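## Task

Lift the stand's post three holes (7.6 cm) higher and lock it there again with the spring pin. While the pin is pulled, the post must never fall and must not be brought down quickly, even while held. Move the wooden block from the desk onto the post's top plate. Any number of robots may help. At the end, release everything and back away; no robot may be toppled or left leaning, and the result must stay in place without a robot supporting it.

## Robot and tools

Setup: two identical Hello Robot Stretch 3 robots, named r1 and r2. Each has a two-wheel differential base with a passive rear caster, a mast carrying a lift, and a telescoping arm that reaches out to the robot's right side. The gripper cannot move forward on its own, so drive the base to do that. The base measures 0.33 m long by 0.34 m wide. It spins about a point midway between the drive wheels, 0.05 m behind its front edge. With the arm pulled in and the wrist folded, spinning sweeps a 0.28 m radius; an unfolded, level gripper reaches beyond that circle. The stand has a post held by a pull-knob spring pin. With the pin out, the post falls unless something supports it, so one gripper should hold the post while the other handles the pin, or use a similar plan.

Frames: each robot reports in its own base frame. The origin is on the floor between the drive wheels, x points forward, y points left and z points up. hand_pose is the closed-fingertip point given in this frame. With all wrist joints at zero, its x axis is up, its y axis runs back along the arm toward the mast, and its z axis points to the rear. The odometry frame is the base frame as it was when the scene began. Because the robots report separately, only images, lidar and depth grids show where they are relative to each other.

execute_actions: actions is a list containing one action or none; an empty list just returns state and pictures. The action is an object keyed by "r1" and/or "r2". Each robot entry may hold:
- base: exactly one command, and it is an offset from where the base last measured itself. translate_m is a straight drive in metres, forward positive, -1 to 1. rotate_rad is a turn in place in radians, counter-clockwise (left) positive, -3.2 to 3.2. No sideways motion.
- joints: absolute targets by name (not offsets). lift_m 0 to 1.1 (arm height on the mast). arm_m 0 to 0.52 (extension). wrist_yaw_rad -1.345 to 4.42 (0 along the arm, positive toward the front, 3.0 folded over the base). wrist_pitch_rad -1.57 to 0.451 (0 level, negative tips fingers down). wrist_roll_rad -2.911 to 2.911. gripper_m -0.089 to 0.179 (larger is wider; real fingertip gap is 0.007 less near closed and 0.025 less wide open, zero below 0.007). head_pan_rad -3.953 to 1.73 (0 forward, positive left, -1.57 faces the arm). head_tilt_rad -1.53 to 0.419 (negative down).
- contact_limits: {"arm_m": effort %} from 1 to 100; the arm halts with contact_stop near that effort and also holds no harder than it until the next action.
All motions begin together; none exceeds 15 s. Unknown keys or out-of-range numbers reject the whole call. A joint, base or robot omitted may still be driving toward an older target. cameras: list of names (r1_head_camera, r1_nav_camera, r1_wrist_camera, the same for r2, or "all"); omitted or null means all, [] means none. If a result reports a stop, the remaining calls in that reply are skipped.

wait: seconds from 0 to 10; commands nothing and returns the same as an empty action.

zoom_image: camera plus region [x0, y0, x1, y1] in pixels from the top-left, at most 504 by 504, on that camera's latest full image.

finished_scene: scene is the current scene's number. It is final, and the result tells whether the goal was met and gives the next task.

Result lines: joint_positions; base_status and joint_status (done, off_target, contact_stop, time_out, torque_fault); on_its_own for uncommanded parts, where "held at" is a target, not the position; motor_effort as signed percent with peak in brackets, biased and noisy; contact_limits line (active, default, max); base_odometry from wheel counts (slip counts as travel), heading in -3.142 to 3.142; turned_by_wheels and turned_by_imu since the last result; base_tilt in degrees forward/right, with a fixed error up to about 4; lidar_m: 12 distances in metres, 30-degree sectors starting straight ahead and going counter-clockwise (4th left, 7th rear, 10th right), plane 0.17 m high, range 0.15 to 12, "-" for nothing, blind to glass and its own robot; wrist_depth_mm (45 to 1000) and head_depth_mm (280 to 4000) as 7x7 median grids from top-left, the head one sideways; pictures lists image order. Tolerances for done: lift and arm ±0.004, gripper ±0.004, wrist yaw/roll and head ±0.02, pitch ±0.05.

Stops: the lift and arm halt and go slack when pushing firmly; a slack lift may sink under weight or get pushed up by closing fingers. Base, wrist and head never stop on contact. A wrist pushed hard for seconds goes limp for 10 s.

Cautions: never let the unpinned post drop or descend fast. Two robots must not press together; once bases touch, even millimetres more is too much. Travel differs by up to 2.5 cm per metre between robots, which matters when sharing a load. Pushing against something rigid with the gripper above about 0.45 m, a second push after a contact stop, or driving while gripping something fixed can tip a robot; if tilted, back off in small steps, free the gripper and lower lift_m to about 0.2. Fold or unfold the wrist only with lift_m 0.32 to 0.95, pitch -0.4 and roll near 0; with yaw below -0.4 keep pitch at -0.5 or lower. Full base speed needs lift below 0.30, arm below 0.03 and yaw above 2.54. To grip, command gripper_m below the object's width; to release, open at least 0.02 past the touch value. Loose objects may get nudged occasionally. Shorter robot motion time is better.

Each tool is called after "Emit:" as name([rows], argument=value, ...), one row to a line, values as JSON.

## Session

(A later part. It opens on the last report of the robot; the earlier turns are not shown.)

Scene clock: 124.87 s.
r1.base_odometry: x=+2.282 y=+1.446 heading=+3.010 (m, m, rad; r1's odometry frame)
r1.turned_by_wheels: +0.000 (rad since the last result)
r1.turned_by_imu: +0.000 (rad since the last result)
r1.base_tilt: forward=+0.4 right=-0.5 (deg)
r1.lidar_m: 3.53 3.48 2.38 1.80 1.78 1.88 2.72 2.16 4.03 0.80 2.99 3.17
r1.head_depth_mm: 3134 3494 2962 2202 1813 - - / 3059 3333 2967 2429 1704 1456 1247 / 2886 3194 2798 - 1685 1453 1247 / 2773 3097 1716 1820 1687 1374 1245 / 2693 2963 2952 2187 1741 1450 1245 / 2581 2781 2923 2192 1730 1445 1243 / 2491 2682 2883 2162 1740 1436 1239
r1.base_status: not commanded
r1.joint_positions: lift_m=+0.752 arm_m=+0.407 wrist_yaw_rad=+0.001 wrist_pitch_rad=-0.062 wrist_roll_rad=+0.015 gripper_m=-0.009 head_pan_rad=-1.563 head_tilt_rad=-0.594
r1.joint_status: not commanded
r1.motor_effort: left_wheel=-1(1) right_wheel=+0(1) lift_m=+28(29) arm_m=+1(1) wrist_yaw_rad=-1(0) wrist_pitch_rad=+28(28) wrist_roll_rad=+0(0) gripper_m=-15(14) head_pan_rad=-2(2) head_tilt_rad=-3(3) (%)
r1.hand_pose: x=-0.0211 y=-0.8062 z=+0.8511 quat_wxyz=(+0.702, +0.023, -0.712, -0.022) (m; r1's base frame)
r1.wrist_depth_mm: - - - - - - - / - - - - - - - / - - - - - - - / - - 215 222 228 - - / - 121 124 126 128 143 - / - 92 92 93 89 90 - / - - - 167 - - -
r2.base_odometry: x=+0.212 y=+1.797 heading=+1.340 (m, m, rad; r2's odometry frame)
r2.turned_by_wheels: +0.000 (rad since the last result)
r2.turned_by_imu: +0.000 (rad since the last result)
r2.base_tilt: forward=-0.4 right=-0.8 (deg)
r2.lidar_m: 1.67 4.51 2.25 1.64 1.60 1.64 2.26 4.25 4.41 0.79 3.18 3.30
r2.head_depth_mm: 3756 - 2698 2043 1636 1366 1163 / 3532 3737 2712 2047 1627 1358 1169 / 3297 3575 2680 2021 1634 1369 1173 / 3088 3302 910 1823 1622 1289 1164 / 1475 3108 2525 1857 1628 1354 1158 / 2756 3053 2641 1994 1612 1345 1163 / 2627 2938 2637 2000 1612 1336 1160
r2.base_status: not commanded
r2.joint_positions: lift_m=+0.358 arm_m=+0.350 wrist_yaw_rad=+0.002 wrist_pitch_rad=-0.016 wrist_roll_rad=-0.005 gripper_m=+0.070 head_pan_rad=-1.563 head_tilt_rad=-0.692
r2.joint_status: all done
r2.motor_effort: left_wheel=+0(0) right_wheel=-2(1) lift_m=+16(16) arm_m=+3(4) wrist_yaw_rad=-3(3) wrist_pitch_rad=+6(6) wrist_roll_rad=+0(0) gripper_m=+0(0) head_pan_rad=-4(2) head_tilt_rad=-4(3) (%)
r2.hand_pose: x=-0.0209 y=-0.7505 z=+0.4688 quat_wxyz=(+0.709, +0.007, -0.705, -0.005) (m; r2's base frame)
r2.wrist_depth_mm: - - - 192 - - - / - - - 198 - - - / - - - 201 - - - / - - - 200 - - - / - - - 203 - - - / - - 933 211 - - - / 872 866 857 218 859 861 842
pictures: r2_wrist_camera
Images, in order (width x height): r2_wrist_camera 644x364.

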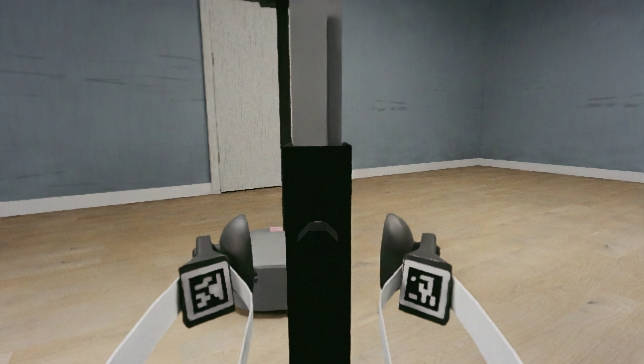

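Aligned.

Emit:
execute_actions([
  {"r2":{"joints":{"arm_m":0.383,"gripper_m":0.055}}},
], cameras=[])

Emit:
execute_actions([
  {"r1":{"joints":{"lift_m":0.763}},"r2":{"joints":{"gripper_m":-0.045}}},
], cameras=["r2_wrist_camera"])

Emit:
execute_actions([
  {"r2":{"joints":{"arm_m":0.365}}},
], cameras=["r2_wrist_camera"])

Emit:
execute_actions([
  {"r1":{"joints":{"lift_m":0.778}}},
], cameras=["r2_wrist_camera"])

Scene clock: 129.67 s.
r1.base_odometry: x=+2.282 y=+1.446 heading=+3.010 (m, m, rad; r1's odometry frame)
r1.turned_by_wheels: +0.000 (rad since the last result)
r1.turned_by_imu: +0.001 (rad since the last result)
r1.base_tilt: forward=+0.5 right=-0.7 (deg)
r1.lidar_m: 3.56 3.47 2.38 1.80 1.78 1.88 2.73 2.16 4.03 0.79 2.99 3.19
r1.head_depth_mm: 3125 3497 3012 2204 1820 - - / 2974 3328 2980 2437 1713 1459 1251 / 2861 3147 2804 - 1701 1454 1253 / 2764 3036 1729 1828 1701 1379 1246 / 2653 2946 2950 2188 1741 1448 1239 / 2575 2800 2926 2195 1733 1448 1242 / 2493 2720 2854 2173 1727 1450 1244
r1.base_status: not commanded
r1.joint_positions: lift_m=+0.752 arm_m=+0.407 wrist_yaw_rad=+0.001 wrist_pitch_rad=-0.062 wrist_roll_rad=+0.015 gripper_m=-0.009 head_pan_rad=-1.563 head_tilt_rad=-0.594
r1.joint_status: not commanded
r1.motor_effort: left_wheel=-1(1) right_wheel=-1(1) lift_m=+28(29) arm_m=+1(1) wrist_yaw_rad=-1(1) wrist_pitch_rad=+28(28) wrist_roll_rad=+0(0) gripper_m=-14(15) head_pan_rad=-2(2) head_tilt_rad=-3(3) (%)
r1.hand_pose: x=-0.0211 y=-0.8062 z=+0.8511 quat_wxyz=(+0.702, +0.023, -0.712, -0.022) (m; r1's base frame)
r1.wrist_depth_mm: - - - - - - - / - - - - - - - / - - - - - - - / - - 215 222 228 - - / - 122 124 126 128 143 - / - 92 92 93 89 90 - / - - - 167 - - -
r2.base_odometry: x=+0.212 y=+1.797 heading=+1.340 (m, m, rad; r2's odometry frame)
r2.turned_by_wheels: +0.000 (rad since the last result)
r2.turned_by_imu: +0.000 (rad since the last result)
r2.base_tilt: forward=-0.5 right=-0.8 (deg)
r2.lidar_m: 1.67 4.49 2.25 1.64 1.60 1.64 2.26 4.26 4.45 0.78 3.18 3.30
r2.head_depth_mm: 3758 - 2689 2030 1636 1361 1163 / 3521 3753 2710 2038 1628 1352 1165 / 3297 3563 2650 2022 1631 1326 1176 / 3048 3281 909 1826 1614 1310 1166 / 1475 3020 2551 1858 1605 1349 1161 / 2795 3069 2668 1995 1619 1340 1156 / 2652 2919 2635 1993 1588 1341 1152
r2.base_status: not commanded
r2.joint_positions: lift_m=+0.358 arm_m=+0.383 wrist_yaw_rad=+0.002 wrist_pitch_rad=-0.016 wrist_roll_rad=-0.005 gripper_m=+0.055 head_pan_rad=-1.563 head_tilt_rad=-0.692
r2.joint_status: all done
r2.motor_effort: left_wheel=+1(2) right_wheel=-2(2) lift_m=+16(16) arm_m=+3(6) wrist_yaw_rad=-3(4) wrist_pitch_rad=+6(6) wrist_roll_rad=+0(0) gripper_m=+0(63) head_pan_rad=-3(2) head_tilt_rad=-4(4) (%)
r2.hand_pose: x=-0.0209 y=-0.7835 z=+0.4688 quat_wxyz=(+0.709, +0.007, -0.705, -0.005) (m; r2's base frame)
r2.wrist_depth_mm: - - - 161 - - - / - - - 165 - - - / - - - 168 - - - / - - - 165 - - - / - - - 170 - - - / - - - 173 - - - / 851 874 877 179 873 846 839
pictures: none
No camera images: the call's "cameras" was empty. Leave "cameras" out to get every camera's image.

Scene clock: 131.17 s.
r1.base_odometry: x=+2.282 y=+1.446 heading=+3.010 (m, m, rad; r1's odometry frame)
r1.turned_by_wheels: +0.000 (rad since the last result)
r1.turned_by_imu: +0.000 (rad since the last result)
r1.base_tilt: forward=+0.3 right=-0.7 (deg)
r1.lidar_m: 3.55 3.48 2.37 1.80 1.78 1.89 2.72 2.16 4.02 0.79 3.00 3.17
r1.head_depth_mm: 3124 3523 2950 2204 1808 - - / 3012 3323 2994 2466 1705 1461 1251 / 2843 3145 2773 - 1707 1457 1249 / 2788 3061 1735 1817 1703 1380 1247 / 2663 2953 2904 2195 1736 1452 1247 / 2602 2819 2919 2185 1738 1446 1237 / 2491 2726 2865 2171 1734 1442 1240
r1.base_status: not commanded
r1.joint_positions: lift_m=+0.762 arm_m=+0.407 wrist_yaw_rad=+0.001 wrist_pitch_rad=-0.096 wrist_roll_rad=+0.015 gripper_m=-0.009 head_pan_rad=-1.563 head_tilt_rad=-0.594
r1.joint_status: all done
r1.on_its_own: wrist_pitch_rad is at rest, and its effort (+44) is outside its rest range (-20 to +32)
r1.motor_effort: left_wheel=-1(1) right_wheel=+0(0) lift_m=+51(50) arm_m=+0(1) wrist_yaw_rad=+1(0) wrist_pitch_rad=+44(45) wrist_roll_rad=+0(0) gripper_m=-16(14) head_pan_rad=-2(2) head_tilt_rad=-2(2) (%)
r1.hand_pose: x=-0.0211 y=-0.8047 z=+0.8527 quat_wxyz=(+0.701, +0.034, -0.711, -0.034) (m; r1's base frame)
r1.wrist_depth_mm: - - - - - - - / - - - - - - - / - - - - - - - / - - 207 211 220 - - / - 125 127 130 132 146 - / - 96 92 94 95 96 - / - - - 168 - - -
r2.base_odometry: x=+0.212 y=+1.797 heading=+1.340 (m, m, rad; r2's odometry frame)
r2.turned_by_wheels: +0.000 (rad since the last result)
r2.turned_by_imu: +0.000 (rad since the last result)
r2.base_tilt: forward=-0.5 right=-0.8 (deg)
r2.lidar_m: 1.67 4.50 2.25 1.65 1.60 1.65 2.26 4.25 4.44 0.79 3.18 3.31
r2.head_depth_mm: 3739 - 2751 2035 1636 1353 1174 / 3516 3804 2702 2011 1633 1359 1169 / 3300 3570 2681 2036 1628 1328 1179 / 3073 3317 909 1834 1627 1313 1160 / 1465 3052 2553 1850 1632 1342 1158 / 2781 3070 2630 2007 1609 1342 1161 / 2634 2899 2662 2006 1610 1340 1158
r2.base_status: not commanded
r2.joint_positions: lift_m=+0.358 arm_m=+0.382 wrist_yaw_rad=+0.000 wrist_pitch_rad=-0.018 wrist_roll_rad=-0.005 gripper_m=-0.044 head_pan_rad=-1.563 head_tilt_rad=-0.692
r2.joint_status: all done
r2.motor_effort: left_wheel=+0(1) right_wheel=-1(2) lift_m=+16(16) arm_m=+6(6) wrist_yaw_rad=-1(3) wrist_pitch_rad=+7(7) wrist_roll_rad=+0(0) gripper_m=-29(100) head_pan_rad=-1(2) head_tilt_rad=-4(4) (%)
r2.hand_pose: x=-0.0215 y=-0.7832 z=+0.4685 quat_wxyz=(+0.709, +0.007, -0.705, -0.007) (m; r2's base frame)
r2.wrist_depth_mm: - - - 163 - - - / - - - 166 - - - / - - - 168 - - - / - - - 165 - - - / - - - 168 - - - / - - - 135 - - - / 872 879 841 181 866 832 836
pictures: r2_wrist_camera
Images, in order (width x height): r2_wrist_camera 644x364.

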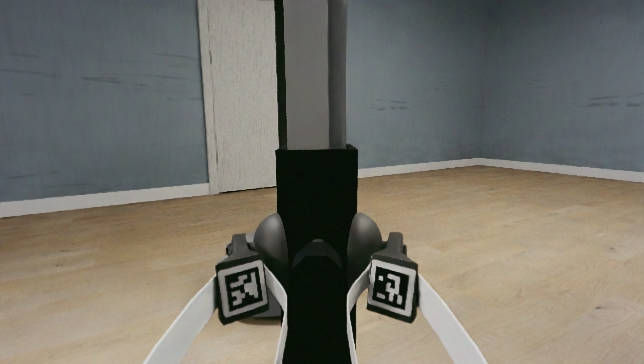

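Scene clock: 132.17 s.
r1.base_odometry: x=+2.282 y=+1.446 heading=+3.010 (m, m, rad; r1's odometry frame)
r1.turned_by_wheels: +0.000 (rad since the last result)
r1.turned_by_imu: +0.000 (rad since the last result)
r1.base_tilt: forward=+0.4 right=-0.6 (deg)
r1.lidar_m: 3.57 3.49 2.37 1.79 1.78 1.89 2.72 2.16 4.03 0.79 2.99 3.19
r1.head_depth_mm: 3132 3519 2969 2205 1814 - - / 3053 3335 2951 2474 1709 1463 1252 / 2867 3164 2795 - 1707 1448 1246 / 2772 3055 1719 1819 1697 1374 1245 / 2669 2966 2960 2193 1745 1455 1237 / 2592 2842 2919 2166 1745 1460 1246 / 2499 2681 2854 2170 1730 1441 1239
r1.base_status: not commanded
r1.joint_positions: lift_m=+0.762 arm_m=+0.407 wrist_yaw_rad=+0.001 wrist_pitch_rad=-0.096 wrist_roll_rad=+0.015 gripper_m=-0.009 head_pan_rad=-1.563 head_tilt_rad=-0.594
r1.joint_status: not commanded
r1.on_its_own: wrist_pitch_rad is at rest, and its effort (+44) is outside its rest range (-20 to +32)
r1.motor_effort: left_wheel=-1(1) right_wheel=+0(0) lift_m=+51(50) arm_m=+0(1) wrist_yaw_rad=-1(0) wrist_pitch_rad=+44(44) wrist_roll_rad=+0(0) gripper_m=-15(14) head_pan_rad=-2(2) head_tilt_rad=-3(3) (%)
r1.hand_pose: x=-0.0211 y=-0.8047 z=+0.8527 quat_wxyz=(+0.701, +0.034, -0.711, -0.034) (m; r1's base frame)
r1.wrist_depth_mm: - - - - - - - / - - - - - - - / - - - - - - - / - - 207 212 219 - - / - 126 128 130 132 146 - / - 96 93 94 95 96 - / - - - 169 - - -
r2.base_odometry: x=+0.212 y=+1.797 heading=+1.340 (m, m, rad; r2's odometry frame)
r2.turned_by_wheels: +0.000 (rad since the last result)
r2.turned_by_imu: +0.000 (rad since the last result)
r2.base_tilt: forward=-0.5 right=-0.8 (deg)
r2.lidar_m: 1.67 4.50 2.25 1.64 1.60 1.65 2.25 4.26 4.42 0.78 3.19 3.29
r2.head_depth_mm: 3757 - 2700 2038 1628 1361 1171 / 3467 3752 2692 2014 1626 1352 1169 / 3285 3530 2656 2018 1610 1360 1175 / 3069 3332 908 1830 1586 1308 1166 / 1458 3065 2554 1862 1616 1349 1162 / 2727 3055 2668 2005 1614 1345 1160 / 2629 2923 2629 1997 1597 1349 1152
r2.base_status: not commanded
r2.joint_positions: lift_m=+0.358 arm_m=+0.366 wrist_yaw_rad=+0.000 wrist_pitch_rad=-0.013 wrist_roll_rad=-0.005 gripper_m=-0.039 head_pan_rad=-1.563 head_tilt_rad=-0.692
r2.joint_status: all done
r2.on_its_own: gripper_m is held at -0.039, not at your -0.045, by its stall guard, which is still easing; arm_m is at rest, and its effort (-17) is outside its rest range (-14 to +14)
r2.motor_effort: left_wheel=+2(3) right_wheel=-3(3) lift_m=+16(17) arm_m=-17(18) wrist_yaw_rad=+0(0) wrist_pitch_rad=+5(7) wrist_roll_rad=+0(0) gripper_m=-5(28) head_pan_rad=-2(2) head_tilt_rad=-4(5) (%)
r2.hand_pose: x=-0.0215 y=-0.7672 z=+0.4696 quat_wxyz=(+0.709, +0.005, -0.705, -0.005) (m; r2's base frame)
r2.wrist_depth_mm: - - - 177 - - - / - - - 180 - - - / - - - 184 - - - / - - - 182 - - - / - - - 184 - - - / - - - 192 - - - / 873 866 861 198 867 857 867
pictures: r2_wrist_camera
Images, in order (width x height): r2_wrist_camera 644x364.

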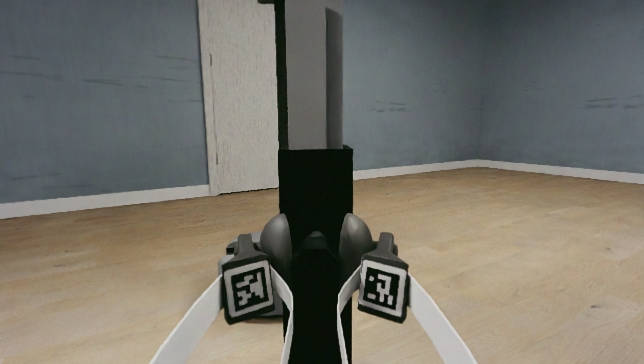

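Scene clock: 133.00 s.
r1.base_odometry: x=+2.282 y=+1.446 heading=+3.010 (m, m, rad; r1's odometry frame)
r1.turned_by_wheels: +0.000 (rad since the last result)
r1.turned_by_imu: +0.000 (rad since the last result)
r1.base_tilt: forward=+0.5 right=-0.6 (deg)
r1.lidar_m: 3.56 3.47 2.37 1.80 1.78 1.89 2.72 2.17 4.04 0.79 2.98 3.19
r1.head_depth_mm: 3126 3477 2980 2286 1860 - - / 3018 3371 2946 - 1746 1456 1250 / 2847 3139 1783 - 1707 1454 1243 / 2786 3045 1725 1841 1704 1378 1246 / 2685 2936 2910 2202 1744 1447 1240 / 2593 2845 2899 2166 1745 1437 1240 / 2493 2707 2871 2181 1726 1446 1242
r1.base_status: not commanded
r1.joint_positions: lift_m=+0.777 arm_m=+0.407 wrist_yaw_rad=+0.001 wrist_pitch_rad=-0.112 wrist_roll_rad=+0.015 gripper_m=-0.009 head_pan_rad=-1.563 head_tilt_rad=-0.594
r1.joint_status: all done
r1.on_its_own: wrist_pitch_rad is at rest, and its effort (+51) is outside its rest range (-20 to +32)
r1.motor_effort: left_wheel=-1(1) right_wheel=+0(1) lift_m=+52(56) arm_m=+1(0) wrist_yaw_rad=-1(0) wrist_pitch_rad=+51(53) wrist_roll_rad=+0(0) gripper_m=-13(14) head_pan_rad=-2(2) head_tilt_rad=-3(3) (%)
r1.hand_pose: x=-0.0211 y=-0.8039 z=+0.8636 quat_wxyz=(+0.701, +0.040, -0.711, -0.040) (m; r1's base frame)
r1.wrist_depth_mm: - - - - - - - / - - - - - - - / - - - - - - - / - - 203 208 215 - - / - 126 129 131 133 159 - / - 94 94 96 97 98 - / - - - 170 - - -
r2.base_odometry: x=+0.212 y=+1.797 heading=+1.340 (m, m, rad; r2's odometry frame)
r2.turned_by_wheels: +0.000 (rad since the last result)
r2.turned_by_imu: +0.000 (rad since the last result)
r2.base_tilt: forward=-0.5 right=-0.7 (deg)
r2.lidar_m: 1.67 4.50 2.25 1.64 1.59 1.65 2.25 4.27 4.45 0.79 3.18 3.32
r2.head_depth_mm: 3742 - 2715 2030 1642 1362 1170 / 3471 3740 2701 2028 1610 1361 1168 / 3245 3581 2565 2019 1613 1352 1176 / 3087 3309 887 1819 1608 1306 1167 / 1438 3074 2546 1856 1611 1351 1154 / 2724 3039 2654 1992 1605 1344 1163 / 2645 2897 2602 2009 1608 1350 1150
r2.base_status: not commanded
r2.joint_positions: lift_m=+0.358 arm_m=+0.366 wrist_yaw_rad=+0.000 wrist_pitch_rad=-0.013 wrist_roll_rad=-0.005 gripper_m=-0.035 head_pan_rad=-1.563 head_tilt_rad=-0.692
r2.joint_status: not commanded
r2.on_its_own: gripper_m is held at -0.036, not at your -0.045, by its stall guard, which is still easing; arm_m is at rest, and its effort (-17) is outside its rest range (-14 to +14)
r2.motor_effort: left_wheel=+2(1) right_wheel=-3(3) lift_m=+16(17) arm_m=-17(17) wrist_yaw_rad=-1(1) wrist_pitch_rad=+5(5) wrist_roll_rad=+0(0) gripper_m=-23(23) head_pan_rad=-2(2) head_tilt_rad=-4(4) (%)
r2.hand_pose: x=-0.0215 y=-0.7672 z=+0.4696 quat_wxyz=(+0.709, +0.005, -0.705, -0.005) (m; r2's base frame)
r2.wrist_depth_mm: - - - 176 - - - / - - - 181 - - - / - - - 185 - - - / - - - 181 - - - / - - - 184 - - - / - - - 191 - - - / 867 877 876 198 855 870 849
pictures: r2_wrist_camera
Images, in order (width x height): r2_wrist_camera 644x364.

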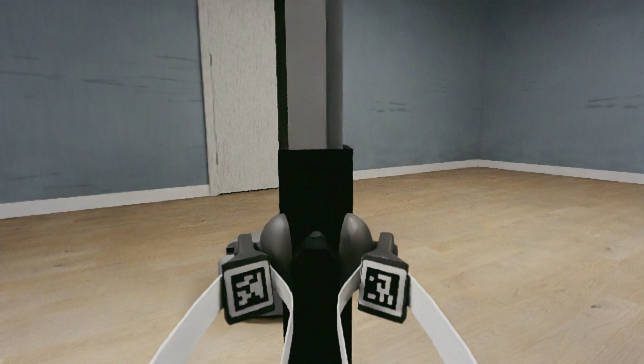

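Free.

Emit:
execute_actions([
  {"r1":{"joints":{"lift_m":0.833}}},
], cameras=["r2_wrist_camera"])

Scene clock: 135.97 s.
r1.base_odometry: x=+2.282 y=+1.446 heading=+3.010 (m, m, rad; r1's odometry frame)
r1.turned_by_wheels: +0.000 (rad since the last result)
r1.turned_by_imu: +0.000 (rad since the last result)
r1.base_tilt: forward=+0.3 right=-0.6 (deg)
r1.lidar_m: 3.57 3.47 2.38 1.80 1.78 1.89 2.72 2.16 4.01 0.79 2.99 3.18
r1.head_depth_mm: 3116 3536 2958 2281 - 1442 1228 / 3031 3345 3195 2041 1756 1458 1250 / 2872 3156 1728 1910 1702 1452 1251 / 2761 3058 1756 1836 1697 1374 1244 / 2688 2923 2961 2181 1740 1449 1240 / 2580 2832 2892 2181 1740 1445 1239 / 2500 2684 2869 2173 1744 1448 1241
r1.base_status: not commanded
r1.joint_positions: lift_m=+0.832 arm_m=+0.407 wrist_yaw_rad=+0.001 wrist_pitch_rad=-0.113 wrist_roll_rad=+0.015 gripper_m=-0.009 head_pan_rad=-1.563 head_tilt_rad=-0.594
r1.joint_status: all done
r1.on_its_own: wrist_pitch_rad is at rest, and its effort (+52) is outside its rest range (-20 to +32)
r1.motor_effort: left_wheel=-1(1) right_wheel=+0(0) lift_m=+52(54) arm_m=+1(1) wrist_yaw_rad=-1(1) wrist_pitch_rad=+52(52) wrist_roll_rad=+0(0) gripper_m=-15(15) head_pan_rad=-2(2) head_tilt_rad=-4(3) (%)
r1.hand_pose: x=-0.0211 y=-0.8038 z=+0.9184 quat_wxyz=(+0.701, +0.040, -0.711, -0.040) (m; r1's base frame)
r1.wrist_depth_mm: - - - - - - - / - - - - - - - / - - - - - - - / - - 204 208 214 - - / - 127 129 132 134 160 - / - 94 95 96 97 99 - / - - - 170 - - -
r2.base_odometry: x=+0.212 y=+1.797 heading=+1.340 (m, m, rad; r2's odometry frame)
r2.turned_by_wheels: +0.000 (rad since the last result)
r2.turned_by_imu: +0.000 (rad since the last result)
r2.base_tilt: forward=-0.6 right=-0.7 (deg)
r2.lidar_m: 1.67 4.51 2.25 1.64 1.60 1.64 2.25 4.27 4.41 0.79 3.19 3.32
r2.head_depth_mm: 3768 - 2713 2043 1634 1363 1163 / 3494 3717 2691 2031 1631 1359 1174 / 3270 3549 2523 2019 1618 1357 1175 / 3061 939 852 1823 1602 1301 1164 / 1410 3187 2519 1854 1619 1345 1162 / 2732 3082 2646 2004 1608 1339 1158 / 2670 2904 2633 2002 1606 1344 1154
r2.base_status: not commanded
r2.joint_positions: lift_m=+0.358 arm_m=+0.366 wrist_yaw_rad=+0.000 wrist_pitch_rad=-0.013 wrist_roll_rad=-0.005 gripper_m=-0.029 head_pan_rad=-1.563 head_tilt_rad=-0.692
r2.joint_status: not commanded
r2.on_its_own: gripper_m is held at -0.030, not at your -0.045, by its stall guard, which is not easing now; arm_m is at rest, and its effort (-17) is outside its rest range (-14 to +14)
r2.motor_effort: left_wheel=+1(2) right_wheel=-2(2) lift_m=+16(17) arm_m=-17(17) wrist_yaw_rad=-1(1) wrist_pitch_rad=+5(5) wrist_roll_rad=+0(0) gripper_m=-21(21) head_pan_rad=-3(2) head_tilt_rad=-5(4) (%)
r2.hand_pose: x=-0.0215 y=-0.7672 z=+0.4696 quat_wxyz=(+0.709, +0.005, -0.705, -0.005) (m; r2's base frame)
r2.wrist_depth_mm: - - - 177 - - - / - - - 181 - - - / - - - 184 - - - / - - - 181 - - - / - - - 185 - - - / - - - 190 - - - / 883 866 878 198 887 850 861
pictures: r2_wrist_camera
Images, in order (width x height): r2_wrist_camera 644x364.

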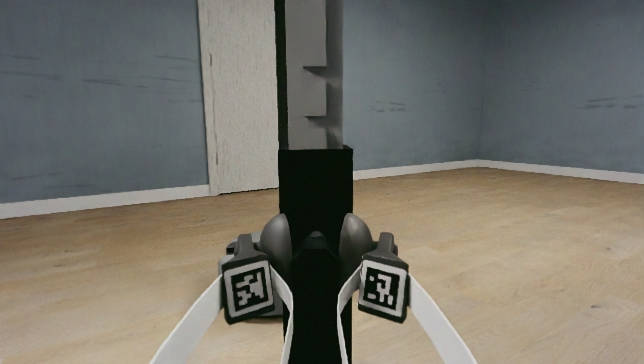

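Emit:
execute_actions([
  {"r2":{"joints":{"gripper_m":0.07}}},
], cameras=[])

Emit:
execute_actions([
  {"r1":{"joints":{"lift_m":0.852}},"r2":{"joints":{"arm_m":0.33}}},
], cameras=["r2_wrist_camera"])

Emit:
execute_actions([
  {"r1":{"joints":{"lift_m":0.835}},"r2":{"joints":{"arm_m":0.2,"head_pan_rad":0,"head_tilt_rad":-0.6}}},
], cameras=["r2_wrist_camera","r2_head_camera","r2_nav_camera"])

Scene clock: 140.07 s.
r1.base_odometry: x=+2.282 y=+1.446 heading=+3.010 (m, m, rad; r1's odometry frame)
r1.turned_by_wheels: +0.000 (rad since the last result)
r1.turned_by_imu: +0.001 (rad since the last result)
r1.base_tilt: forward=+0.5 right=-0.6 (deg)
r1.lidar_m: 3.57 3.48 2.38 1.80 1.78 1.89 2.71 2.16 4.01 0.79 2.99 3.19
r1.head_depth_mm: 3120 3521 2962 2283 - 1441 1224 / 3003 3350 3231 2054 1751 1463 1250 / 2834 3151 1730 1889 1707 1451 1247 / 2786 3087 1739 1845 1707 1374 1247 / 2666 2931 2935 2190 1742 1449 1249 / 2559 2814 2906 2173 1737 1450 1248 / 2477 2718 2844 2170 1724 1450 1239
r1.base_status: not commanded
r1.joint_positions: lift_m=+0.832 arm_m=+0.407 wrist_yaw_rad=+0.001 wrist_pitch_rad=-0.112 wrist_roll_rad=+0.015 gripper_m=-0.009 head_pan_rad=-1.563 head_tilt_rad=-0.594
r1.joint_status: not commanded
r1.on_its_own: wrist_pitch_rad is at rest, and its effort (+51) is outside its rest range (-20 to +32)
r1.motor_effort: left_wheel=-1(1) right_wheel=+0(0) lift_m=+52(52) arm_m=+1(0) wrist_yaw_rad=+0(0) wrist_pitch_rad=+51(52) wrist_roll_rad=+0(0) gripper_m=-14(13) head_pan_rad=-2(2) head_tilt_rad=-3(3) (%)
r1.hand_pose: x=-0.0211 y=-0.8038 z=+0.9184 quat_wxyz=(+0.701, +0.040, -0.711, -0.040) (m; r1's base frame)
r1.wrist_depth_mm: - - - - - - - / - - - - - - - / - - - - - - - / - - 203 209 215 - - / - 127 129 131 134 159 - / - 94 95 96 97 98 - / - - - 170 - - -
r2.base_odometry: x=+0.212 y=+1.797 heading=+1.340 (m, m, rad; r2's odometry frame)
r2.turned_by_wheels: +0.000 (rad since the last result)
r2.turned_by_imu: +0.000 (rad since the last result)
r2.base_tilt: forward=-0.5 right=-0.9 (deg)
r2.lidar_m: 1.67 4.50 2.25 1.64 1.60 1.65 2.25 4.27 4.44 0.79 3.18 3.31
r2.head_depth_mm: 3696 - 2720 2044 1629 1362 1177 / 3527 3757 2698 2028 1616 1362 1168 / 3243 3548 2562 2009 1629 1357 1175 / 3122 936 853 1812 1580 1297 1158 / 1405 3171 2587 1853 1613 1348 1160 / 2756 3050 2636 1995 1603 1352 1159 / 2647 2925 2657 2000 1603 1338 1151
r2.base_status: not commanded
r2.joint_positions: lift_m=+0.358 arm_m=+0.365 wrist_yaw_rad=+0.000 wrist_pitch_rad=-0.016 wrist_roll_rad=-0.005 gripper_m=+0.070 head_pan_rad=-1.563 head_tilt_rad=-0.692
r2.joint_status: all done
r2.motor_effort: left_wheel=+2(2) right_wheel=-2(3) lift_m=+16(16) arm_m=-4(17) wrist_yaw_rad=-1(1) wrist_pitch_rad=+6(6) wrist_roll_rad=+0(0) gripper_m=+0(80) head_pan_rad=-3(3) head_tilt_rad=-5(4) (%)
r2.hand_pose: x=-0.0215 y=-0.7661 z=+0.4690 quat_wxyz=(+0.709, +0.006, -0.705, -0.006) (m; r2's base frame)
r2.wrist_depth_mm: - - - 178 - - - / - - - 183 - - - / - - - 185 - - - / - - - 182 - - - / - - - 187 - - - / - - 931 194 - - - / 874 886 870 199 862 851 851
pictures: none
No camera images: the call's "cameras" was empty. Leave "cameras" out to get every camera's image.

Scene clock: 141.37 s.
r1.base_odometry: x=+2.282 y=+1.446 heading=+3.010 (m, m, rad; r1's odometry frame)
r1.turned_by_wheels: +0.000 (rad since the last result)
r1.turned_by_imu: +0.000 (rad since the last result)
r1.base_tilt: forward=+0.5 right=-0.3 (deg)
r1.lidar_m: 3.55 3.48 2.38 1.80 1.78 1.89 2.73 2.16 4.04 0.79 3.00 3.17
r1.head_depth_mm: 3094 3485 3111 - - 1466 1250 / 3012 3298 3287 2066 1757 1455 1250 / 2872 3184 3253 1981 1694 1451 1241 / 2787 3061 1750 1833 1651 1375 1243 / 2666 2919 2916 2186 1748 1446 1243 / 2583 2826 2894 2174 1734 1454 1245 / 2503 2750 2863 2183 1749 1446 1242
r1.base_status: not commanded
r1.joint_positions: lift_m=+0.851 arm_m=+0.407 wrist_yaw_rad=+0.001 wrist_pitch_rad=-0.168 wrist_roll_rad=+0.015 gripper_m=-0.009 head_pan_rad=-1.563 head_tilt_rad=-0.594
r1.joint_status: all done
r1.on_its_own: wrist_pitch_rad is at rest, and its effort (+77) is outside its rest range (-20 to +32)
r1.motor_effort: left_wheel=-1(1) right_wheel=-1(1) lift_m=+58(60) arm_m=+1(1) wrist_yaw_rad=-1(1) wrist_pitch_rad=+77(80) wrist_roll_rad=+0(1) gripper_m=-14(15) head_pan_rad=-2(2) head_tilt_rad=-3(3) (%)
r1.hand_pose: x=-0.0211 y=-0.8005 z=+0.9232 quat_wxyz=(+0.700, +0.060, -0.709, -0.060) (m; r1's base frame)
r1.wrist_depth_mm: - - - - - - - / - - - - - - - / - - - - - - - / - - 195 200 206 - - / - 132 134 137 139 - - / 107 101 102 104 105 106 - / - - - 176 93 92 -
r2.base_odometry: x=+0.212 y=+1.797 heading=+1.340 (m, m, rad; r2's odometry frame)
r2.turned_by_wheels: +0.000 (rad since the last result)
r2.turned_by_imu: +0.000 (rad since the last result)
r2.base_tilt: forward=-0.5 right=-0.9 (deg)
r2.lidar_m: 1.67 4.50 2.24 1.64 1.60 1.64 2.25 4.26 4.41 0.79 3.19 3.30
r2.head_depth_mm: 3688 - 2705 2049 1631 1363 1169 / 3531 3779 2681 2033 1635 1354 1170 / 3284 3559 2569 2026 1624 1409 1172 / 3088 940 848 1827 1622 1310 1163 / 1388 3174 2558 1871 1629 1348 1163 / 2743 3049 2629 2003 1611 1351 1158 / 2630 2935 2637 1986 1605 1345 1152
r2.base_status: not commanded
r2.joint_positions: lift_m=+0.358 arm_m=+0.330 wrist_yaw_rad=+0.000 wrist_pitch_rad=-0.016 wrist_roll_rad=-0.005 gripper_m=+0.070 head_pan_rad=-1.563 head_tilt_rad=-0.692
r2.joint_status: all done
r2.motor_effort: left_wheel=+2(2) right_wheel=-2(3) lift_m=+17(17) arm_m=-3(4) wrist_yaw_rad=-1(0) wrist_pitch_rad=+6(6) wrist_roll_rad=+0(0) gripper_m=+0(0) head_pan_rad=-3(3) head_tilt_rad=-3(4) (%)
r2.hand_pose: x=-0.0215 y=-0.7310 z=+0.4689 quat_wxyz=(+0.709, +0.006, -0.705, -0.006) (m; r2's base frame)
r2.wrist_depth_mm: - - - 212 - - - / - - - 218 - - - / - - - 222 - - - / - - - 222 - - - / - - - 227 - - - / - - 953 234 - - - / 872 867 867 241 851 854 859
pictures: r2_wrist_camera
Images, in order (width x height): r2_wrist_camera 644x364.

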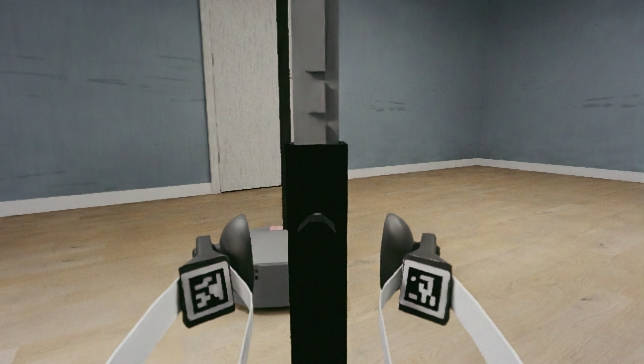

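Scene clock: 143.57 s.
r1.base_odometry: x=+2.282 y=+1.446 heading=+3.010 (m, m, rad; r1's odometry frame)
r1.turned_by_wheels: +0.000 (rad since the last result)
r1.turned_by_imu: +0.000 (rad since the last result)
r1.base_tilt: forward=+0.4 right=-0.6 (deg)
r1.lidar_m: 3.56 3.48 2.38 1.80 1.78 1.89 2.72 2.16 4.05 0.80 2.99 3.19
r1.head_depth_mm: 3139 3535 2978 2289 - 1462 1225 / 3009 3316 3212 2073 1766 1459 1252 / 2862 3147 1738 1896 1698 1461 1247 / 2795 3056 1754 1882 1700 1376 1244 / 2669 2957 2932 2190 1745 1449 1240 / 2569 2836 2918 2162 1742 1445 1239 / 2469 2724 2858 2184 1737 1448 1240
r1.base_status: not commanded
r1.joint_positions: lift_m=+0.835 arm_m=+0.407 wrist_yaw_rad=+0.001 wrist_pitch_rad=-0.115 wrist_roll_rad=+0.015 gripper_m=-0.009 head_pan_rad=-1.563 head_tilt_rad=-0.594
r1.joint_status: all done
r1.on_its_own: wrist_pitch_rad is at rest, and its effort (+52) is outside its rest range (-20 to +32)
r1.motor_effort: left_wheel=+0(0) right_wheel=-1(1) lift_m=+34(53) arm_m=+1(0) wrist_yaw_rad=+0(1) wrist_pitch_rad=+52(77) wrist_roll_rad=-1(1) gripper_m=-14(14) head_pan_rad=-2(2) head_tilt_rad=-4(2) (%)
r1.hand_pose: x=-0.0211 y=-0.8037 z=+0.9206 quat_wxyz=(+0.701, +0.041, -0.711, -0.041) (m; r1's base frame)
r1.wrist_depth_mm: - - - - - - - / - - - - - - - / - - - - - - - / - - 203 208 214 - - / - 127 129 131 133 159 - / - 94 95 96 97 98 - / - - - 171 - - -
r2.base_odometry: x=+0.212 y=+1.797 heading=+1.340 (m, m, rad; r2's odometry frame)
r2.turned_by_wheels: +0.000 (rad since the last result)
r2.turned_by_imu: +0.000 (rad since the last result)
r2.base_tilt: forward=-0.4 right=-0.8 (deg)
r2.lidar_m: 1.67 4.51 2.25 1.64 1.60 1.65 2.26 4.27 4.41 0.79 3.18 3.32
r2.head_depth_mm: 3388 3680 3291 2298 1773 1441 1222 / 3912 - 2899 2272 1766 1436 1218 / - - 1766 2050 1760 1435 1210 / - 2260 1754 2282 1747 1434 1209 / - 2455 2720 2252 1752 1427 1205 / - - 3203 2255 1727 1418 1206 / 3695 - 3175 2245 1742 1424 1202
r2.base_status: not commanded
r2.joint_positions: lift_m=+0.358 arm_m=+0.200 wrist_yaw_rad=+0.000 wrist_pitch_rad=-0.017 wrist_roll_rad=-0.005 gripper_m=+0.070 head_pan_rad=-0.007 head_tilt_rad=-0.606
r2.joint_status: all done
r2.motor_effort: left_wheel=+1(2) right_wheel=-2(2) lift_m=+16(17) arm_m=-3(5) wrist_yaw_rad=-1(0) wrist_pitch_rad=+6(6) wrist_roll_rad=+0(0) gripper_m=+0(1) head_pan_rad=+3(33) head_tilt_rad=+2(12) (%)
r2.hand_pose: x=-0.0215 y=-0.6010 z=+0.4687 quat_wxyz=(+0.709, +0.006, -0.705, -0.006) (m; r2's base frame)
r2.wrist_depth_mm: - - - - - - - / - - - - - - - / - - - - - - - / - - - - - - - / - - - - - - - / - - - - - - - / 846 874 885 796 873 854 876
pictures: r2_head_camera (sideways: a quarter turn clockwise sets it upright), r2_nav_camera (sideways: a quarter turn counterclockwise sets it upright), r2_wrist_camera
Images, in order (width x height): r2_head_camera 896x504, r2_nav_camera 672x504, r2_wrist_camera 644x364.

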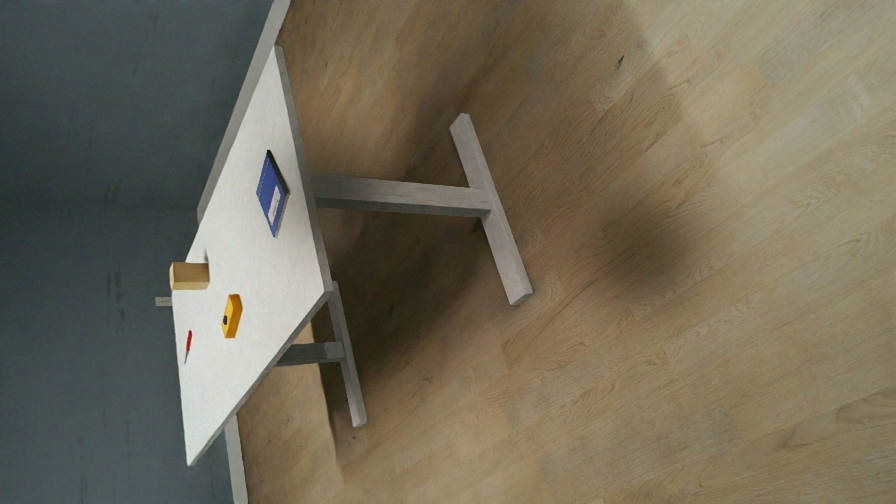

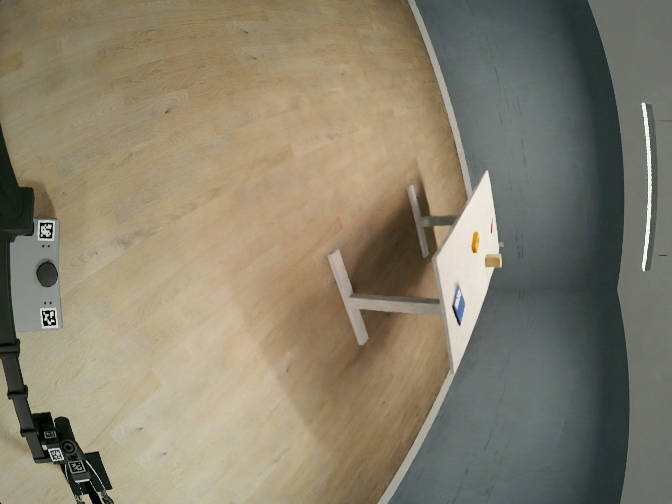

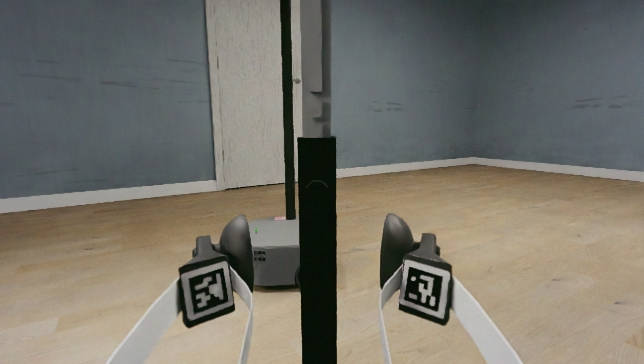

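Emit:
execute_actions([
  {"r1":{"joints":{"lift_m":0.83}},"r2":{"joints":{"arm_m":0.381,"gripper_m":0.058}}},
], cameras=["r2_wrist_camera"])

Emit:
execute_actions([
  {"r2":{"joints":{"gripper_m":-0.045}}},
], cameras=[])

Emit:
execute_actions([
  {"r2":{"joints":{"arm_m":0.365}}},
], cameras=[])

Emit:
execute_actions([
  {"r1":{"joints":{"lift_m":0.843}}},
], cameras=["r2_wrist_camera"])

Scene clock: 155.67 s.
r1.base_odometry: x=+2.282 y=+1.446 heading=+3.010 (m, m, rad; r1's odometry frame)
r1.turned_by_wheels: +0.000 (rad since the last result)
r1.turned_by_imu: +0.001 (rad since the last result)
r1.base_tilt: forward=+0.5 right=-0.5 (deg)
r1.lidar_m: 3.55 3.48 2.37 1.80 1.78 1.89 2.72 2.16 4.02 0.79 2.99 3.20
r1.head_depth_mm: 3130 3478 3015 2319 - 1442 1222 / 3046 3348 3209 2055 1750 1458 1248 / 2875 3168 1745 - 1695 1457 1247 / 2782 3049 1770 1844 1702 1377 1246 / 2671 2922 2965 2184 1741 1449 1242 / 2590 2796 2925 2185 1741 1454 1240 / 2489 2721 2868 2179 1737 1454 1236
r1.base_status: not commanded
r1.joint_positions: lift_m=+0.830 arm_m=+0.407 wrist_yaw_rad=+0.001 wrist_pitch_rad=-0.098 wrist_roll_rad=+0.015 gripper_m=-0.009 head_pan_rad=-1.563 head_tilt_rad=-0.594
r1.joint_status: all done
r1.on_its_own: wrist_pitch_rad is at rest, and its effort (+44) is outside its rest range (-20 to +32)
r1.motor_effort: left_wheel=+0(0) right_wheel=-1(1) lift_m=+32(31) arm_m=+1(1) wrist_yaw_rad=+0(1) wrist_pitch_rad=+44(52) wrist_roll_rad=+0(0) gripper_m=-13(15) head_pan_rad=-2(2) head_tilt_rad=-4(4) (%)
r1.hand_pose: x=-0.0211 y=-0.8046 z=+0.9199 quat_wxyz=(+0.701, +0.035, -0.711, -0.035) (m; r1's base frame)
r1.wrist_depth_mm: - - - - - - - / - - - - - - - / - - - - - - - / - - 206 212 219 - - / - 125 128 130 132 146 - / - 96 93 94 95 96 - / - - - 170 - - -
r2.base_odometry: x=+0.212 y=+1.797 heading=+1.340 (m, m, rad; r2's odometry frame)
r2.turned_by_wheels: +0.000 (rad since the last result)
r2.turned_by_imu: +0.001 (rad since the last result)
r2.base_tilt: forward=-0.5 right=-0.9 (deg)
r2.lidar_m: 1.67 4.51 2.25 1.64 1.59 1.64 2.25 4.27 4.44 0.79 3.18 3.33
r2.head_depth_mm: 3409 3709 3290 2294 1784 1440 1217 / 3846 - 2887 2314 1758 1440 1203 / - - 1756 2026 1758 1434 1203 / - 2254 1751 2263 1763 1434 1204 / - 2463 2709 2266 1750 1432 1199 / - - 3183 2244 1744 1418 1204 / 3684 - 3124 2240 1749 1416 1195
r2.base_status: not commanded
r2.joint_positions: lift_m=+0.358 arm_m=+0.381 wrist_yaw_rad=+0.000 wrist_pitch_rad=-0.017 wrist_roll_rad=-0.005 gripper_m=+0.058 head_pan_rad=-0.007 head_tilt_rad=-0.606
r2.joint_status: all done
r2.motor_effort: left_wheel=+1(2) right_wheel=-2(2) lift_m=+16(16) arm_m=+3(3) wrist_yaw_rad=-1(0) wrist_pitch_rad=+6(6) wrist_roll_rad=+0(0) gripper_m=+0(56) head_pan_rad=+3(3) head_tilt_rad=+3(3) (%)
r2.hand_pose: x=-0.0215 y=-0.7815 z=+0.4687 quat_wxyz=(+0.709, +0.006, -0.705, -0.006) (m; r2's base frame)
r2.wrist_depth_mm: - - - 163 - - - / - - - 168 - - - / - - - 169 - - - / - - - 167 - - - / - - - 172 - - - / - - - 135 - - - / 866 866 879 182 856 851 840
pictures: r2_wrist_camera
Images, in order (width x height): r2_wrist_camera 644x364.

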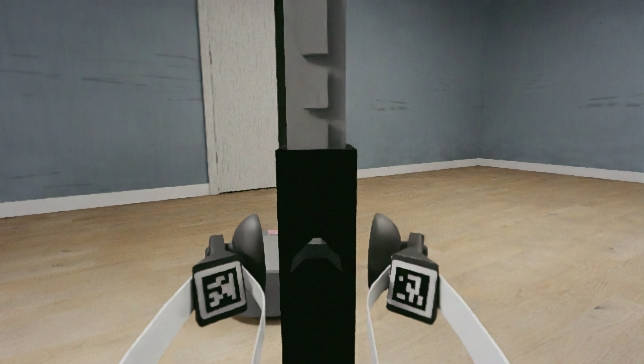

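Scene clock: 157.17 s.
r1.base_odometry: x=+2.282 y=+1.446 heading=+3.010 (m, m, rad; r1's odometry frame)
r1.turned_by_wheels: +0.000 (rad since the last result)
r1.turned_by_imu: +0.000 (rad since the last result)
r1.base_tilt: forward=+0.6 right=-0.6 (deg)
r1.lidar_m: 3.54 3.48 2.37 1.80 1.78 1.89 2.71 2.16 4.02 0.79 3.00 3.20
r1.head_depth_mm: 3124 3510 3002 2292 - 1448 1225 / 3011 3384 3232 2039 1764 1465 1250 / 2829 3154 1730 - 1693 1452 1242 / 2797 3060 1758 1853 1701 1374 1243 / 2679 2926 2942 2186 1742 1451 1239 / 2574 2812 2937 2185 1737 1446 1243 / 2511 2724 2887 2174 1728 1453 1241
r1.base_status: not commanded
r1.joint_positions: lift_m=+0.830 arm_m=+0.407 wrist_yaw_rad=+0.001 wrist_pitch_rad=-0.098 wrist_roll_rad=+0.015 gripper_m=-0.009 head_pan_rad=-1.563 head_tilt_rad=-0.594
r1.joint_status: not commanded
r1.on_its_own: wrist_pitch_rad is at rest, and its effort (+45) is outside its rest range (-20 to +32)
r1.motor_effort: left_wheel=+0(0) right_wheel=-1(1) lift_m=+32(32) arm_m=+1(1) wrist_yaw_rad=+0(1) wrist_pitch_rad=+45(45) wrist_roll_rad=+0(0) gripper_m=-13(14) head_pan_rad=-2(1) head_tilt_rad=-3(3) (%)
r1.hand_pose: x=-0.0211 y=-0.8046 z=+0.9199 quat_wxyz=(+0.701, +0.035, -0.711, -0.035) (m; r1's base frame)
r1.wrist_depth_mm: - - - - - - - / - - - - - - - / - - - - - - - / - - 205 211 217 - - / - 125 127 130 132 146 - / - 96 93 94 95 96 - / - - - 171 - - -
r2.base_odometry: x=+0.212 y=+1.797 heading=+1.340 (m, m, rad; r2's odometry frame)
r2.turned_by_wheels: +0.000 (rad since the last result)
r2.turned_by_imu: +0.000 (rad since the last result)
r2.base_tilt: forward=-0.5 right=-0.8 (deg)
r2.lidar_m: 1.67 4.48 2.24 1.65 1.60 1.64 2.26 4.26 4.43 0.78 3.18 3.32
r2.head_depth_mm: 3439 3645 3299 2293 1777 1449 1219 / 3841 - 2887 2287 1763 1444 1215 / - - 1756 2031 1757 1424 1209 / - 2263 1761 2264 1753 1429 1212 / - 2442 2745 2259 1733 1425 1203 / - - 3163 2272 1738 1424 1203 / 3750 - 3162 2228 1742 1423 1204
r2.base_status: not commanded
r2.joint_positions: lift_m=+0.358 arm_m=+0.380 wrist_yaw_rad=+0.000 wrist_pitch_rad=-0.018 wrist_roll_rad=-0.005 gripper_m=-0.044 head_pan_rad=-0.007 head_tilt_rad=-0.606
r2.joint_status: all done
r2.motor_effort: left_wheel=+1(1) right_wheel=+0(1) lift_m=+16(17) arm_m=+9(9) wrist_yaw_rad=-1(1) wrist_pitch_rad=+7(7) wrist_roll_rad=+0(0) gripper_m=-28(100) head_pan_rad=+2(3) head_tilt_rad=+3(3) (%)
r2.hand_pose: x=-0.0215 y=-0.7811 z=+0.4683 quat_wxyz=(+0.709, +0.007, -0.705, -0.007) (m; r2's base frame)
r2.wrist_depth_mm: - - - 164 - - - / - - - 168 - - - / - - - 171 - - - / - - - 167 - - - / - - - 170 - - - / - - - 135 - - - / 855 875 836 183 812 843 852
pictures: none
No camera images: the call's "cameras" was empty. Leave "cameras" out to get every camera's image.

Scene clock: 158.60 s.
r1.base_odometry: x=+2.282 y=+1.446 heading=+3.010 (m, m, rad; r1's odometry frame)
r1.turned_by_wheels: +0.000 (rad since the last result)
r1.turned_by_imu: +0.000 (rad since the last result)
r1.base_tilt: forward=+0.3 right=-0.7 (deg)
r1.lidar_m: 3.57 3.47 2.37 1.80 1.78 1.89 2.72 2.16 3.99 0.79 2.99 3.19
r1.head_depth_mm: 3099 3519 2995 2310 - 1443 1226 / 3024 3376 3247 2051 1753 1460 1252 / 2845 3188 1729 - 1706 1461 1245 / 2776 3073 1742 1832 1653 1377 1250 / 2667 2941 2940 2180 1743 1440 1242 / 2586 2832 2914 2171 1743 1447 1247 / 2483 2721 2861 2179 1747 1440 1236
r1.base_status: not commanded
r1.joint_positions: lift_m=+0.830 arm_m=+0.407 wrist_yaw_rad=+0.001 wrist_pitch_rad=-0.108 wrist_roll_rad=+0.015 gripper_m=-0.009 head_pan_rad=-1.563 head_tilt_rad=-0.594
r1.joint_status: not commanded
r1.on_its_own: wrist_pitch_rad is at rest, and its effort (+49) is outside its rest range (-20 to +32)
r1.motor_effort: left_wheel=-1(1) right_wheel=-1(1) lift_m=+35(33) arm_m=+0(1) wrist_yaw_rad=+0(1) wrist_pitch_rad=+49(51) wrist_roll_rad=+0(0) gripper_m=-14(14) head_pan_rad=-2(2) head_tilt_rad=-3(3) (%)
r1.hand_pose: x=-0.0211 y=-0.8041 z=+0.9172 quat_wxyz=(+0.701, +0.039, -0.711, -0.038) (m; r1's base frame)
r1.wrist_depth_mm: - - - - - - - / - - - - - - - / - - - - - - - / - - 203 210 215 - - / - 126 129 131 134 147 - / - 97 94 95 97 98 - / - - - 170 - - -
r2.base_odometry: x=+0.212 y=+1.797 heading=+1.339 (m, m, rad; r2's odometry frame)
r2.turned_by_wheels: +0.000 (rad since the last result)
r2.turned_by_imu: +0.007 (rad since the last result)
r2.base_tilt: forward=-0.5 right=-0.9 (deg)
r2.lidar_m: 1.67 4.49 2.24 1.64 1.59 1.64 2.28 4.26 4.44 0.78 3.20 3.32
r2.head_depth_mm: 3441 3695 3075 2296 1766 1440 1219 / 3877 - 2877 2299 1767 1434 1213 / - - 1760 2030 1757 1430 1213 / - 2248 1765 2262 1760 1428 1206 / - 2463 2719 2283 1758 1426 1208 / - - 3177 2261 1756 1421 1199 / 3752 - 3210 2244 1735 1422 1198
r2.base_status: not commanded
r2.joint_positions: lift_m=+0.358 arm_m=+0.375 wrist_yaw_rad=-0.008 wrist_pitch_rad=-0.016 wrist_roll_rad=-0.005 gripper_m=-0.038 head_pan_rad=-0.007 head_tilt_rad=-0.605
r2.joint_status: arm_m contact_stop (moved -0.006 of -0.015)
r2.on_its_own: gripper_m is held at -0.039, not at your -0.045, by its stall guard, which is still easing; arm_m is slack since a contact_stop, until your next command for it (your +0.365 is given up)
r2.motor_effort: left_wheel=-2(5) right_wheel=+3(4) lift_m=+17(18) arm_m=+0(30) wrist_yaw_rad=+9(11) wrist_pitch_rad=+6(7) wrist_roll_rad=+0(0) gripper_m=-24(28) head_pan_rad=+2(2) head_tilt_rad=+2(2) (%)
r2.hand_pose: x=-0.0235 y=-0.7754 z=+0.4689 quat_wxyz=(+0.709, +0.003, -0.705, -0.009) (m; r2's base frame)
r2.wrist_depth_mm: - - - 170 - - - / - - - 173 - - - / - - - 175 - - - / - - - 173 - - - / - - - 175 - - - / - - - 138 - - - / 889 880 844 189 858 843 851
pictures: none
No camera images: the call's "cameras" was empty. Leave "cameras" out to get every camera's image.

not run: a stop came earlier in this reply.

Emit:
execute_actions([
  {"r1":{"joints":{"lift_m":0.843}},"r2":{"joints":{"arm_m":0.373}}},
], cameras=["r2_wrist_camera"])

Scene clock: 163.07 s.
r1.base_odometry: x=+2.282 y=+1.446 heading=+3.010 (m, m, rad; r1's odometry frame)
r1.turned_by_wheels: +0.000 (rad since the last result)
r1.turned_by_imu: +0.001 (rad since the last result)
r1.base_tilt: forward=+0.5 right=-0.5 (deg)
r1.lidar_m: 3.58 3.49 2.37 1.80 1.78 1.89 2.72 2.16 4.03 0.79 3.00 3.18
r1.head_depth_mm: 3143 3486 2981 - - 1465 1242 / 3018 3333 3255 2049 1742 1465 1249 / 2846 3157 3258 1979 1704 1456 1246 / 2797 3077 1720 1820 1661 1379 1245 / 2678 2945 2931 2185 1741 1448 1244 / 2576 2845 2928 2181 1740 1452 1248 / 2493 2705 2899 2168 1730 1442 1242
r1.base_status: not commanded
r1.joint_positions: lift_m=+0.842 arm_m=+0.407 wrist_yaw_rad=+0.001 wrist_pitch_rad=-0.122 wrist_roll_rad=+0.015 gripper_m=-0.009 head_pan_rad=-1.563 head_tilt_rad=-0.594
r1.joint_status: all done
r1.on_its_own: wrist_pitch_rad is at rest, and its effort (+56) is outside its rest range (-20 to +32)
r1.motor_effort: left_wheel=-1(1) right_wheel=+0(0) lift_m=+52(55) arm_m=+1(0) wrist_yaw_rad=+1(1) wrist_pitch_rad=+56(58) wrist_roll_rad=-1(0) gripper_m=-15(13) head_pan_rad=-2(2) head_tilt_rad=-3(3) (%)
r1.hand_pose: x=-0.0211 y=-0.8034 z=+0.9261 quat_wxyz=(+0.701, +0.043, -0.711, -0.043) (m; r1's base frame)
r1.wrist_depth_mm: - - - - - - - / - - - - - - - / - - - - - - - / - - 201 206 213 - - / - 128 130 132 134 160 - / 104 94 96 97 98 99 - / - - - 171 - - -
r2.base_odometry: x=+0.212 y=+1.797 heading=+1.339 (m, m, rad; r2's odometry frame)
r2.turned_by_wheels: +0.000 (rad since the last result)
r2.turned_by_imu: +0.001 (rad since the last result)
r2.base_tilt: forward=-0.6 right=-0.8 (deg)
r2.lidar_m: 1.67 4.51 2.23 1.64 1.60 1.65 2.27 4.26 4.45 0.79 3.16 3.31
r2.head_depth_mm: 3467 3691 3091 2309 1772 1442 1213 / 3901 - 2907 2297 1768 1434 1209 / - - 1736 2031 1759 1430 1214 / - 2248 1760 2251 1757 1427 1203 / - 2489 2706 2252 1766 1434 1204 / - - 3177 2281 1749 1437 1206 / 3726 - 3184 2252 1741 1421 1192
r2.base_status: not commanded
r2.joint_positions: lift_m=+0.358 arm_m=+0.374 wrist_yaw_rad=-0.008 wrist_pitch_rad=-0.015 wrist_roll_rad=-0.005 gripper_m=-0.029 head_pan_rad=-0.007 head_tilt_rad=-0.605
r2.joint_status: all done
r2.on_its_own: gripper_m is held at -0.030, not at your -0.045, by its stall guard, which is not easing now
r2.motor_effort: left_wheel=-2(2) right_wheel=+3(4) lift_m=+17(17) arm_m=-14(15) wrist_yaw_rad=+8(8) wrist_pitch_rad=+6(6) wrist_roll_rad=+0(0) gripper_m=-21(21) head_pan_rad=+3(1) head_tilt_rad=+2(3) (%)
r2.hand_pose: x=-0.0235 y=-0.7749 z=+0.4690 quat_wxyz=(+0.709, +0.003, -0.705, -0.008) (m; r2's base frame)
r2.wrist_depth_mm: - - - 170 - - - / - - - 174 - - - / - - - 176 - - - / - - - 173 - - - / - - - 176 - - - / - - - 138 - - - / 882 887 826 189 865 850 852
pictures: r2_wrist_camera
Images, in order (width x height): r2_wrist_camera 644x364.

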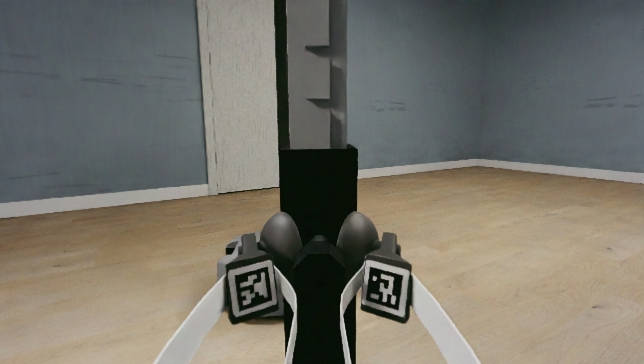

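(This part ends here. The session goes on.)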